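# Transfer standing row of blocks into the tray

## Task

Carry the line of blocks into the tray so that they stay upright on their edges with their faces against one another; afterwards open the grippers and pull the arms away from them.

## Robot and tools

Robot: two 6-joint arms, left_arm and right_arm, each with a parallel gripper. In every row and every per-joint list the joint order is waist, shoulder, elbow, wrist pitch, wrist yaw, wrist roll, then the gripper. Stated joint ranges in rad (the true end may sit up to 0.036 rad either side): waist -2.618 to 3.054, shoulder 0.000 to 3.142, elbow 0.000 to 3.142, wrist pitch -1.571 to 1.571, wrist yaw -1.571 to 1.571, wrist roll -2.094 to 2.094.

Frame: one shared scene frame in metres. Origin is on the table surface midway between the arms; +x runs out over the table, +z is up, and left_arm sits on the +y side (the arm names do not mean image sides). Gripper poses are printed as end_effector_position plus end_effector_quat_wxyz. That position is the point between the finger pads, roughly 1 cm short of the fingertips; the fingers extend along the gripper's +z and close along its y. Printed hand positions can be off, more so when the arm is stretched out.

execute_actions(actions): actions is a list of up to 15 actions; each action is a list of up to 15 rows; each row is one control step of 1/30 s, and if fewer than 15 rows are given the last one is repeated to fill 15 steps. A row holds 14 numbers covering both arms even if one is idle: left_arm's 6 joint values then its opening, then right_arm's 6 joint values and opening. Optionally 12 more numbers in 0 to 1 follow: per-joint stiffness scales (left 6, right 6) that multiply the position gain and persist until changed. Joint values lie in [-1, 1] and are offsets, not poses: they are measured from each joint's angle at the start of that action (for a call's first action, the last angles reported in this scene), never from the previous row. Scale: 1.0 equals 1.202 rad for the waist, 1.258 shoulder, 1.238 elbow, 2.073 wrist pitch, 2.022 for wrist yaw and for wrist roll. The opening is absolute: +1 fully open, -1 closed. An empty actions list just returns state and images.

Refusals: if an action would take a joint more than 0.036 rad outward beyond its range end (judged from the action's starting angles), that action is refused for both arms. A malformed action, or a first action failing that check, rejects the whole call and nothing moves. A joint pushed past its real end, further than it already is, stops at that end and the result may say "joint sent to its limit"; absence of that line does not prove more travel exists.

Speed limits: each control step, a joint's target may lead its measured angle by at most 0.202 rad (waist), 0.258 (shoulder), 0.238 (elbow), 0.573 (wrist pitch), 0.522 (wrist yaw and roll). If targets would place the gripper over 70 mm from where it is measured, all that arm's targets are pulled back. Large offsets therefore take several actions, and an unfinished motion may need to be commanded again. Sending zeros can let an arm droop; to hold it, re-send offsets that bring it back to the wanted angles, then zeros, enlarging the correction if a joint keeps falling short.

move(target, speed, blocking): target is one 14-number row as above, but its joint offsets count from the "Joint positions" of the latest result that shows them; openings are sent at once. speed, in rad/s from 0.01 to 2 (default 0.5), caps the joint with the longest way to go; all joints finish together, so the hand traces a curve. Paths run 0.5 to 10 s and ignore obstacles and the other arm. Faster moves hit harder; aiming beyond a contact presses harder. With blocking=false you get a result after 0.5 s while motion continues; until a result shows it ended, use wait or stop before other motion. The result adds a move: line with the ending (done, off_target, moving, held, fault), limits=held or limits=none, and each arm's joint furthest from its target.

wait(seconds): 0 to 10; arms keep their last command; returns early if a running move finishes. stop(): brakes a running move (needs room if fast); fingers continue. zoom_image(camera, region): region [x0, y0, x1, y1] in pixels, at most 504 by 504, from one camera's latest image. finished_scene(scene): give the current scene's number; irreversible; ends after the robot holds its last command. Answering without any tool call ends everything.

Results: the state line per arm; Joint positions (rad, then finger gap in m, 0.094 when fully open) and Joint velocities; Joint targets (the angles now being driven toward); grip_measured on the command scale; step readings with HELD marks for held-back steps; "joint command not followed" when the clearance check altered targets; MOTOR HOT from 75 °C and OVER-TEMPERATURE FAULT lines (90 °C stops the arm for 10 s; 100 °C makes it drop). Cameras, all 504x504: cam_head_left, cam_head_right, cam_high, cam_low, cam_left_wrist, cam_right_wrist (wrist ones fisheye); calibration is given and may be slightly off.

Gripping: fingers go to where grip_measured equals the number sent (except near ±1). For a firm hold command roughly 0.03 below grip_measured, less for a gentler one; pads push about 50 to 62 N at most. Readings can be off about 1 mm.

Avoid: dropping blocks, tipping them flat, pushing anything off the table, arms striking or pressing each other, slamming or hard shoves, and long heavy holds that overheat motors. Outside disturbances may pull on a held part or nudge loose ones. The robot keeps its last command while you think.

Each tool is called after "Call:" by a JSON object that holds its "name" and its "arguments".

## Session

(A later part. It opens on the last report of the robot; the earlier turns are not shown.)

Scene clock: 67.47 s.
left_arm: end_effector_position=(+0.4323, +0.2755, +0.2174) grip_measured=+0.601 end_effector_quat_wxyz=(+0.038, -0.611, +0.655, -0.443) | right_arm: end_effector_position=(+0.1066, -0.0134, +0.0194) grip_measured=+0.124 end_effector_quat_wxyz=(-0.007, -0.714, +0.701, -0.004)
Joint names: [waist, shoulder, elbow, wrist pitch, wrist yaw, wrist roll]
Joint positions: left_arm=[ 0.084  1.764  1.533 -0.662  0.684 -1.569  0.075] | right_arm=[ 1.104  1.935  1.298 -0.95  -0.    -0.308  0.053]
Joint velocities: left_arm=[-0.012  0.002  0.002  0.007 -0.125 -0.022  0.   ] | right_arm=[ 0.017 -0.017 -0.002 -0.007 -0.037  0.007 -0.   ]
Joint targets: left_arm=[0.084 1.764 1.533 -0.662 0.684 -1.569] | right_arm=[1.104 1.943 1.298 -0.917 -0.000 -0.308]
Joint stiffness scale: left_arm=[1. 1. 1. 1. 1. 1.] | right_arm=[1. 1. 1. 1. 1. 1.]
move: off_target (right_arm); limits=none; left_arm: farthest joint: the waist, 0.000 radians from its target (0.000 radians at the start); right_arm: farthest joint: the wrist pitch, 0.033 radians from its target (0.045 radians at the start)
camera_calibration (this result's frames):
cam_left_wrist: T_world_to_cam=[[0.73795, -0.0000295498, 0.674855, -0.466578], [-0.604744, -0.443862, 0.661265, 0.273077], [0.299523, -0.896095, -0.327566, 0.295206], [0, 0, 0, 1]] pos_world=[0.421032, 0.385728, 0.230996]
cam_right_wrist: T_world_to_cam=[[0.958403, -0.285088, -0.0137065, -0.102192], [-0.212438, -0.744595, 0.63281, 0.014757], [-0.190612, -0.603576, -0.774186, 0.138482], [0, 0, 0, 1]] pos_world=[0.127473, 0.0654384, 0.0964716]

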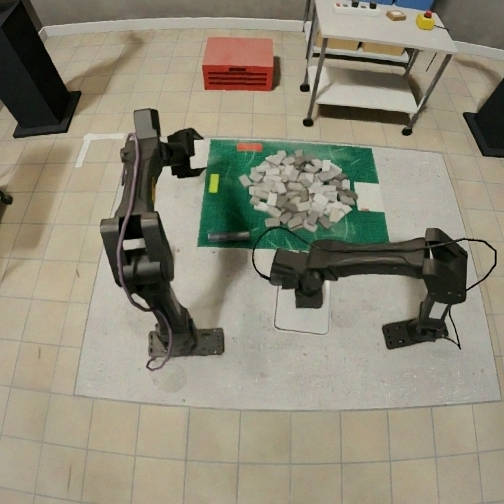

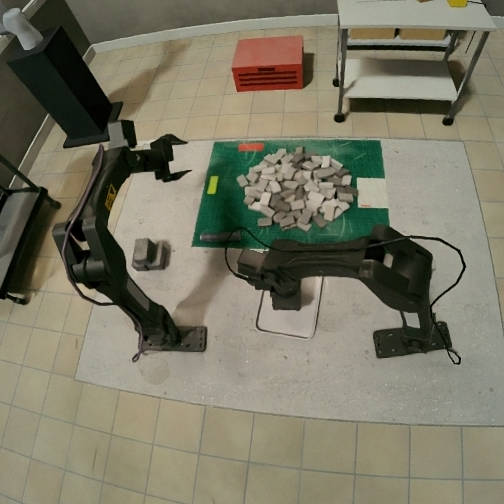

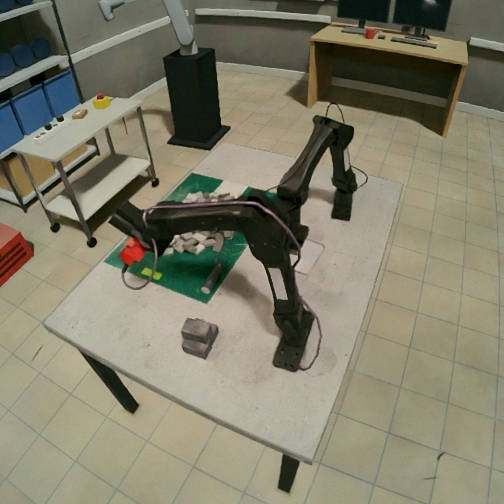

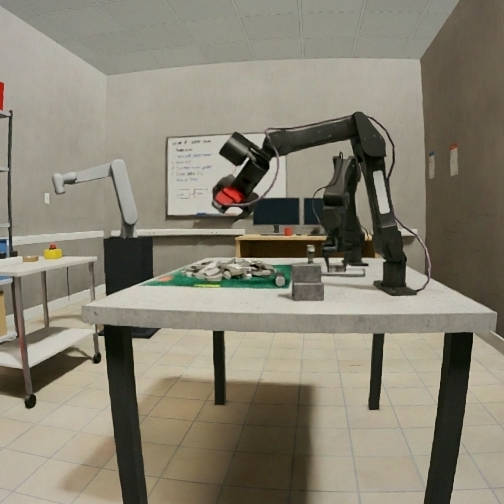

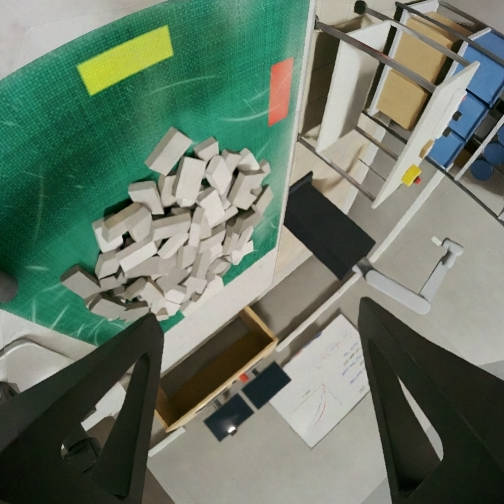

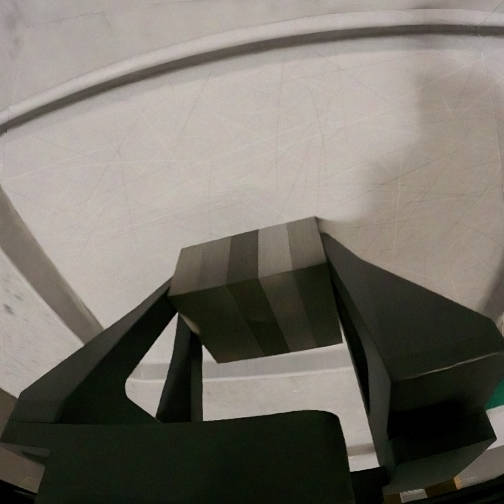

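Contact made. Release.

Call:
{"name": "execute_actions", "arguments": {"actions": [[[0,0,0,0,0,0,0.6,0,0,0,0,0,0,0.17]],[[0,0,0,0,0,0,0.6,0,0,0,0,0,0,0.65]]]}}

Call:
{"name": "move", "arguments": {"target": [0,0,0,0,0,0,0.6,0,-0.09,0.2,-0.17,0,0,0.65], "speed": 0.4}}

Call:
{"name": "move", "arguments": {"target": [0,0,0,0,0,0,0.6,-0.7,-0.25,-0.05,-0.05,0,0,0.65], "speed": 1}}

Scene clock: 71.37 s.
left_arm: end_effector_position=(+0.4323, +0.2755, +0.2174) grip_measured=+0.601 end_effector_quat_wxyz=(+0.038, -0.611, +0.655, -0.443) | right_arm: end_effector_position=(+0.1065, -0.0136, +0.0194) grip_measured=+0.647 end_effector_quat_wxyz=(-0.008, -0.714, +0.701, -0.004)
Joint names: [waist, shoulder, elbow, wrist pitch, wrist yaw, wrist roll]
Joint positions: left_arm=[ 0.084  1.764  1.533 -0.662  0.684 -1.569  0.075] | right_arm=[ 1.104  1.935  1.298 -0.951 -0.001 -0.308  0.077]
Joint velocities: left_arm=[-0.007 -0.007 -0.012  0.051 -0.007  0.037  0.001] | right_arm=[-0.017  0.007 -0.007  0.051 -0.125 -0.022  0.001]
Joint targets: left_arm=[0.084 1.764 1.533 -0.662 0.684 -1.569] | right_arm=[1.104 1.935 1.298 -0.951 -0.001 -0.308]
Joint stiffness scale: left_arm=[1. 1. 1. 1. 1. 1.] | right_arm=[1. 1. 1. 1. 1. 1.]
Step readings (joint positions; steps 1 to 15: 1st action; 16 to 30: 2nd action):
0: left_arm=[0.084 1.764 1.533 -0.662 0.684 -1.569] | right_arm=[1.104 1.935 1.298 -0.950 -0.000 -0.308]
1: left_arm=[0.084 1.764 1.533 -0.662 0.684 -1.569] | right_arm=[1.104 1.935 1.298 -0.951 -0.000 -0.308]
2: left_arm=[0.084 1.764 1.533 -0.662 0.684 -1.569] | right_arm=[1.104 1.935 1.298 -0.951 -0.001 -0.308]
4: left_arm=[0.084 1.764 1.533 -0.662 0.684 -1.569] | right_arm=[1.104 1.935 1.298 -0.951 -0.001 -0.308]
8: left_arm=[0.084 1.764 1.533 -0.662 0.684 -1.569] | right_arm=[1.104 1.935 1.298 -0.951 -0.001 -0.308]
15: left_arm=[0.084 1.764 1.533 -0.662 0.684 -1.569] | right_arm=[1.104 1.935 1.298 -0.951 -0.001 -0.308]
16: left_arm=[0.084 1.764 1.533 -0.662 0.684 -1.569] | right_arm=[1.104 1.935 1.298 -0.951 -0.001 -0.308]
17: left_arm=[0.084 1.764 1.533 -0.662 0.684 -1.569] | right_arm=[1.104 1.935 1.298 -0.951 -0.001 -0.308]
19: left_arm=[0.084 1.764 1.533 -0.662 0.684 -1.569] | right_arm=[1.104 1.935 1.298 -0.951 -0.001 -0.308]
23: left_arm=[0.084 1.764 1.533 -0.662 0.684 -1.569] | right_arm=[1.104 1.935 1.298 -0.951 -0.001 -0.308]
30: Joint positions above
camera_calibration (this result's frames):
cam_left_wrist: T_world_to_cam=[[0.73795, -0.0000295498, 0.674855, -0.466578], [-0.604744, -0.443862, 0.661265, 0.273077], [0.299523, -0.896095, -0.327566, 0.295206], [0, 0, 0, 1]] pos_world=[0.421032, 0.385728, 0.230996]
cam_right_wrist: T_world_to_cam=[[0.958393, -0.285103, -0.014088, -0.102116], [-0.212074, -0.744199, 0.633397, 0.0145637], [-0.191068, -0.604056, -0.773699, 0.138396], [0, 0, 0, 1]] pos_world=[0.127399, 0.0653238, 0.0964137]

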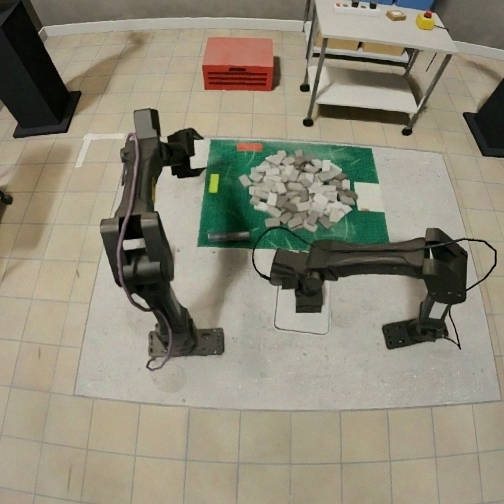

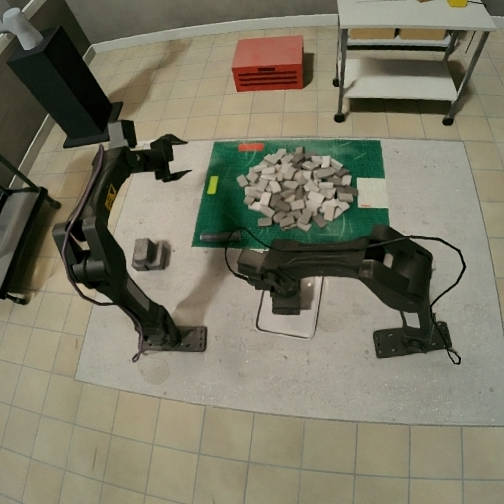

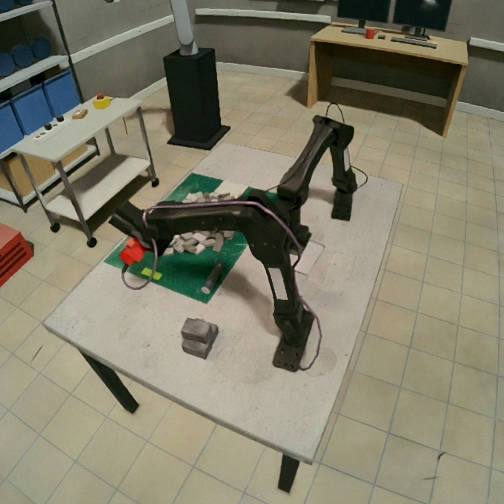

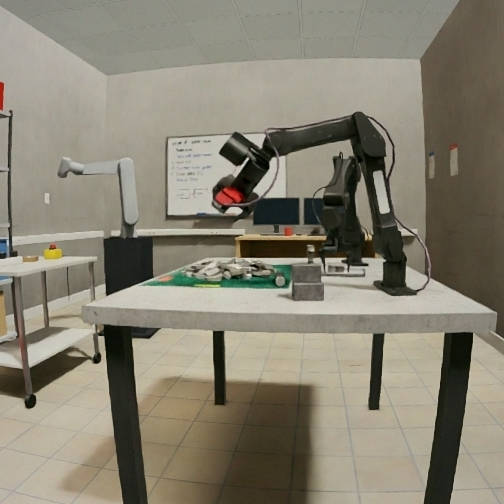

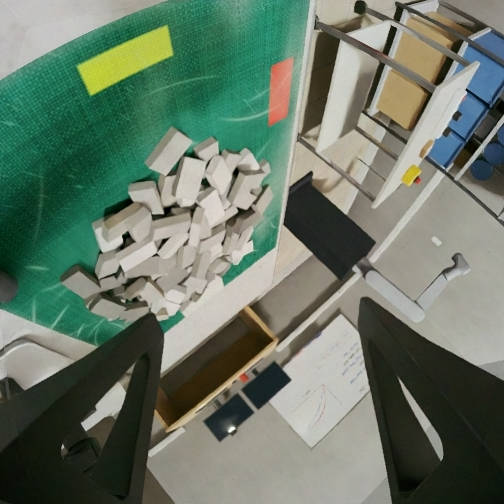

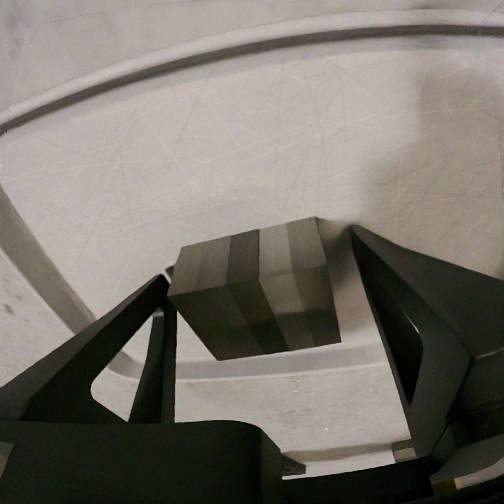

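Scene clock: 72.97 s.
left_arm: end_effector_position=(+0.4323, +0.2755, +0.2174) grip_measured=+0.601 end_effector_quat_wxyz=(+0.038, -0.611, +0.655, -0.443) | right_arm: end_effector_position=(+0.1037, -0.0230, +0.1068) grip_measured=+0.647 end_effector_quat_wxyz=(-0.015, -0.713, +0.701, -0.008)
Joint names: [waist, shoulder, elbow, wrist pitch, wrist yaw, wrist roll]
Joint positions: left_arm=[ 0.084  1.764  1.533 -0.662  0.684 -1.569  0.075] | right_arm=[ 1.104  1.836  1.523 -1.291 -0.001 -0.308  0.077]
Joint velocities: left_arm=[-0.017 -0.012 -0.007  0.022  0.007 -0.051 -0.001] | right_arm=[ 0.007 -0.007 -0.002  0.007 -0.066  0.066  0.   ]
Joint targets: left_arm=[0.084 1.764 1.533 -0.662 0.684 -1.569] | right_arm=[1.104 1.822 1.545 -1.303 -0.001 -0.308]
Joint stiffness scale: left_arm=[1. 1. 1. 1. 1. 1.] | right_arm=[1. 1. 1. 1. 1. 1.]
move: off_target (right_arm); limits=none; left_arm: farthest joint: the waist, 0.000 radians from its target (0.000 radians at the start); right_arm: farthest joint: the elbow, 0.023 radians from its target (0.248 radians at the start)
camera_calibration (this result's frames):
cam_left_wrist: T_world_to_cam=[[0.73795, -0.0000295498, 0.674855, -0.466578], [-0.604744, -0.443862, 0.661265, 0.273077], [0.299523, -0.896095, -0.327566, 0.295206], [0, 0, 0, 1]] pos_world=[0.421032, 0.385728, 0.230996]
cam_right_wrist: T_world_to_cam=[[0.958329, -0.285319, -0.0140896, -0.100881], [-0.20915, -0.734378, 0.645713, -0.0497685], [-0.194581, -0.615858, -0.76345, 0.198766], [0, 0, 0, 1]] pos_world=[0.124945, 0.0570796, 0.182463]

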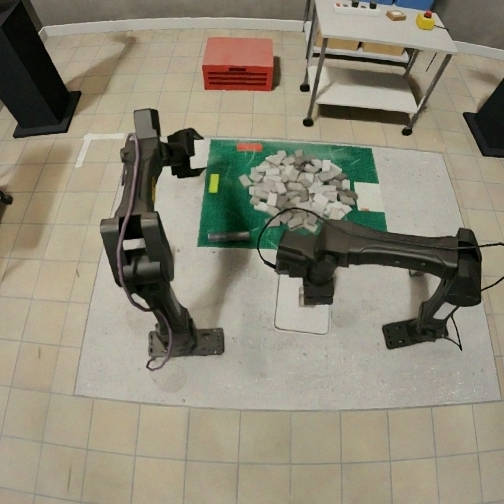

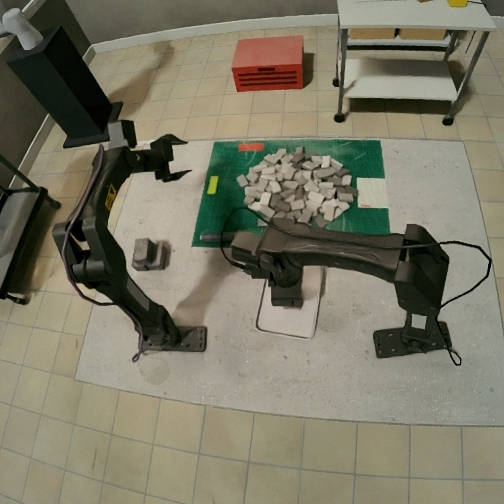

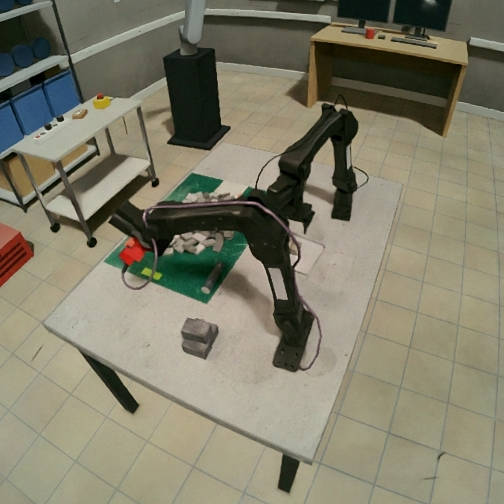

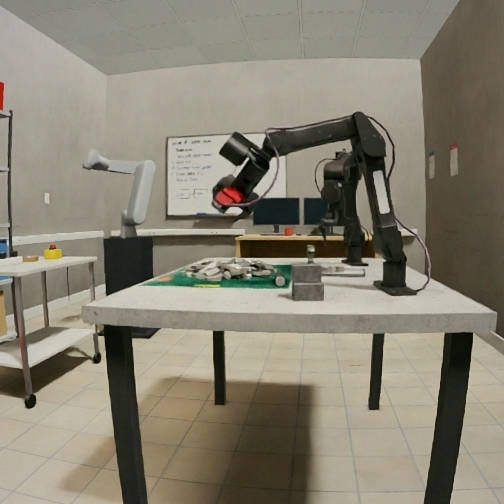

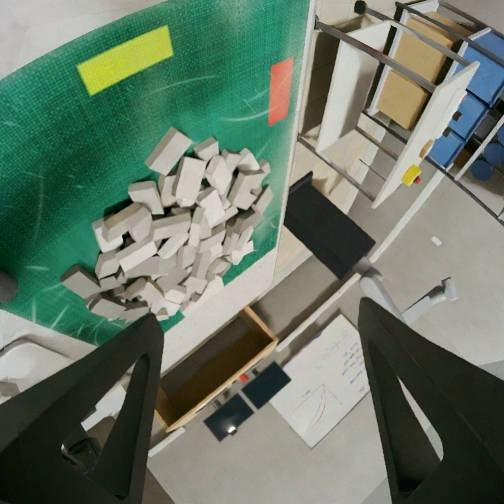

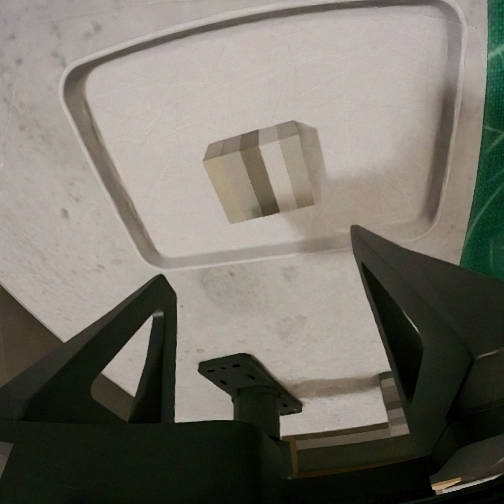

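Scene clock: 74.40 s.
left_arm: end_effector_position=(+0.4323, +0.2755, +0.2174) grip_measured=+0.601 end_effector_quat_wxyz=(+0.038, -0.611, +0.655, -0.443) | right_arm: end_effector_position=(+0.2728, -0.2171, +0.1817) grip_measured=+0.647 end_effector_quat_wxyz=(+0.065, -0.364, +0.929, +0.004)
Joint names: [waist, shoulder, elbow, wrist pitch, wrist yaw, wrist roll]
Joint positions: left_arm=[ 0.084  1.764  1.533 -0.662  0.684 -1.569  0.075] | right_arm=[ 0.262  1.536  1.477 -1.382  0.001 -0.308  0.077]
Joint velocities: left_arm=[-0.007 -0.007  0.007  0.022  0.022  0.037 -0.001] | right_arm=[-0.002 -0.017  0.017  0.051  0.037 -0.007  0.   ]
Joint targets: left_arm=[0.084 1.764 1.533 -0.662 0.684 -1.569] | right_arm=[0.263 1.522 1.461 -1.395 -0.000 -0.308]
Joint stiffness scale: left_arm=[1. 1. 1. 1. 1. 1.] | right_arm=[1. 1. 1. 1. 1. 1.]
move: done; limits=none; left_arm: farthest joint: the waist, 0.000 radians from its target (0.000 radians at the start); right_arm: farthest joint: the elbow, 0.016 radians from its target (0.062 radians at the start)
camera_calibration (this result's frames):
cam_left_wrist: T_world_to_cam=[[0.73795, -0.0000295498, 0.674855, -0.466578], [-0.604744, -0.443862, 0.661265, 0.273077], [0.299523, -0.896095, -0.327566, 0.295206], [0, 0, 0, 1]] pos_world=[0.421032, 0.385728, 0.230996]
cam_right_wrist: T_world_to_cam=[[0.428004, -0.903697, -0.0120135, -0.307192], [-0.773103, -0.372973, 0.513032, 0.0510561], [-0.468107, -0.210292, -0.858285, 0.34918], [0, 0, 0, 1]] pos_world=[0.334405, -0.185136, 0.269812]

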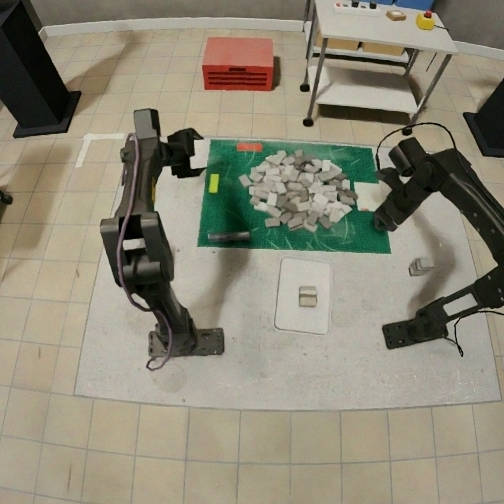

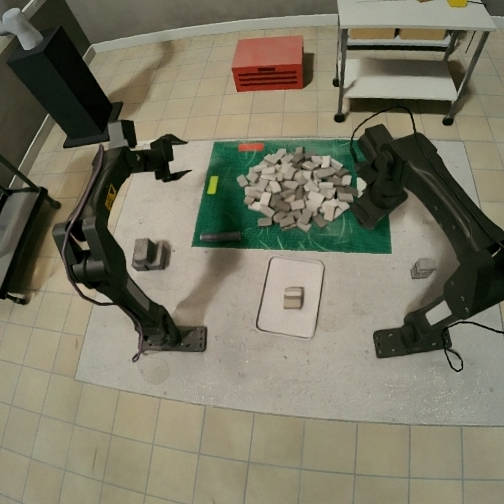

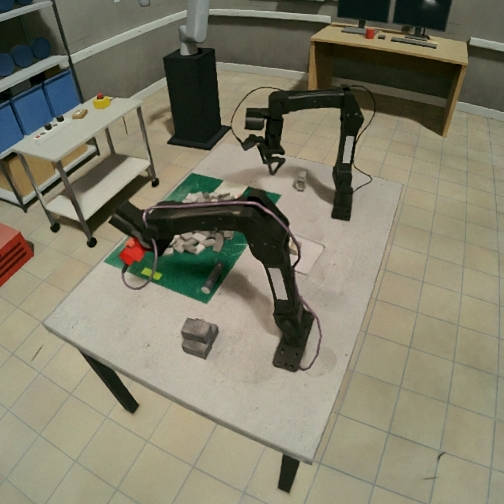

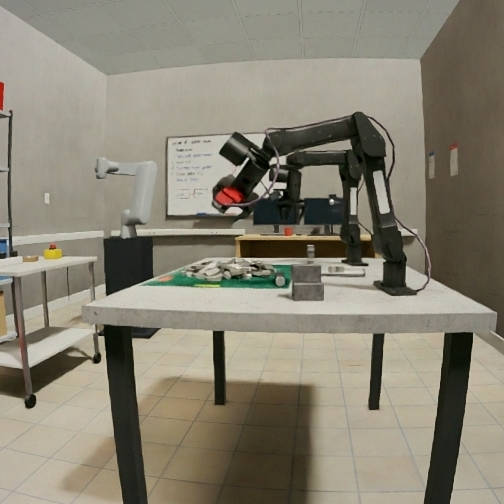

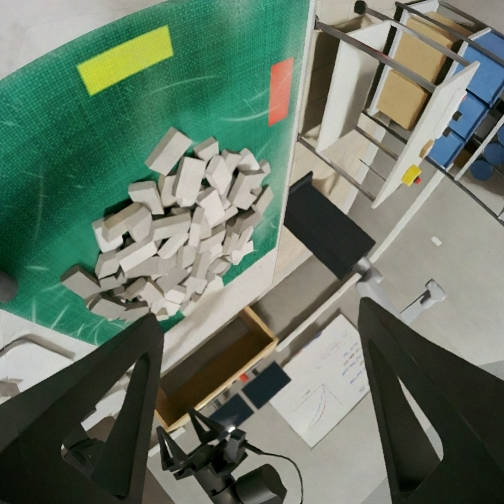

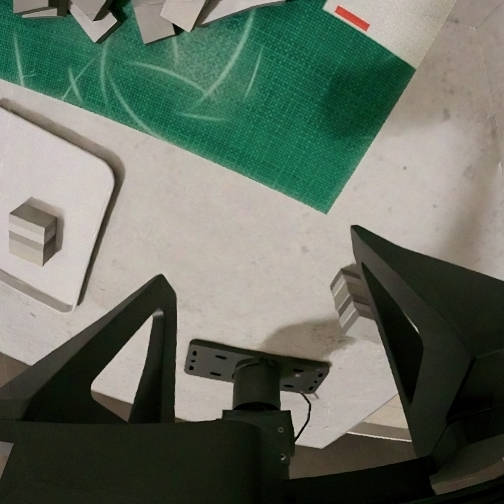

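Call:
{"name": "finished_scene", "arguments": {"scene": 2}}

The scene is finished: the task was done.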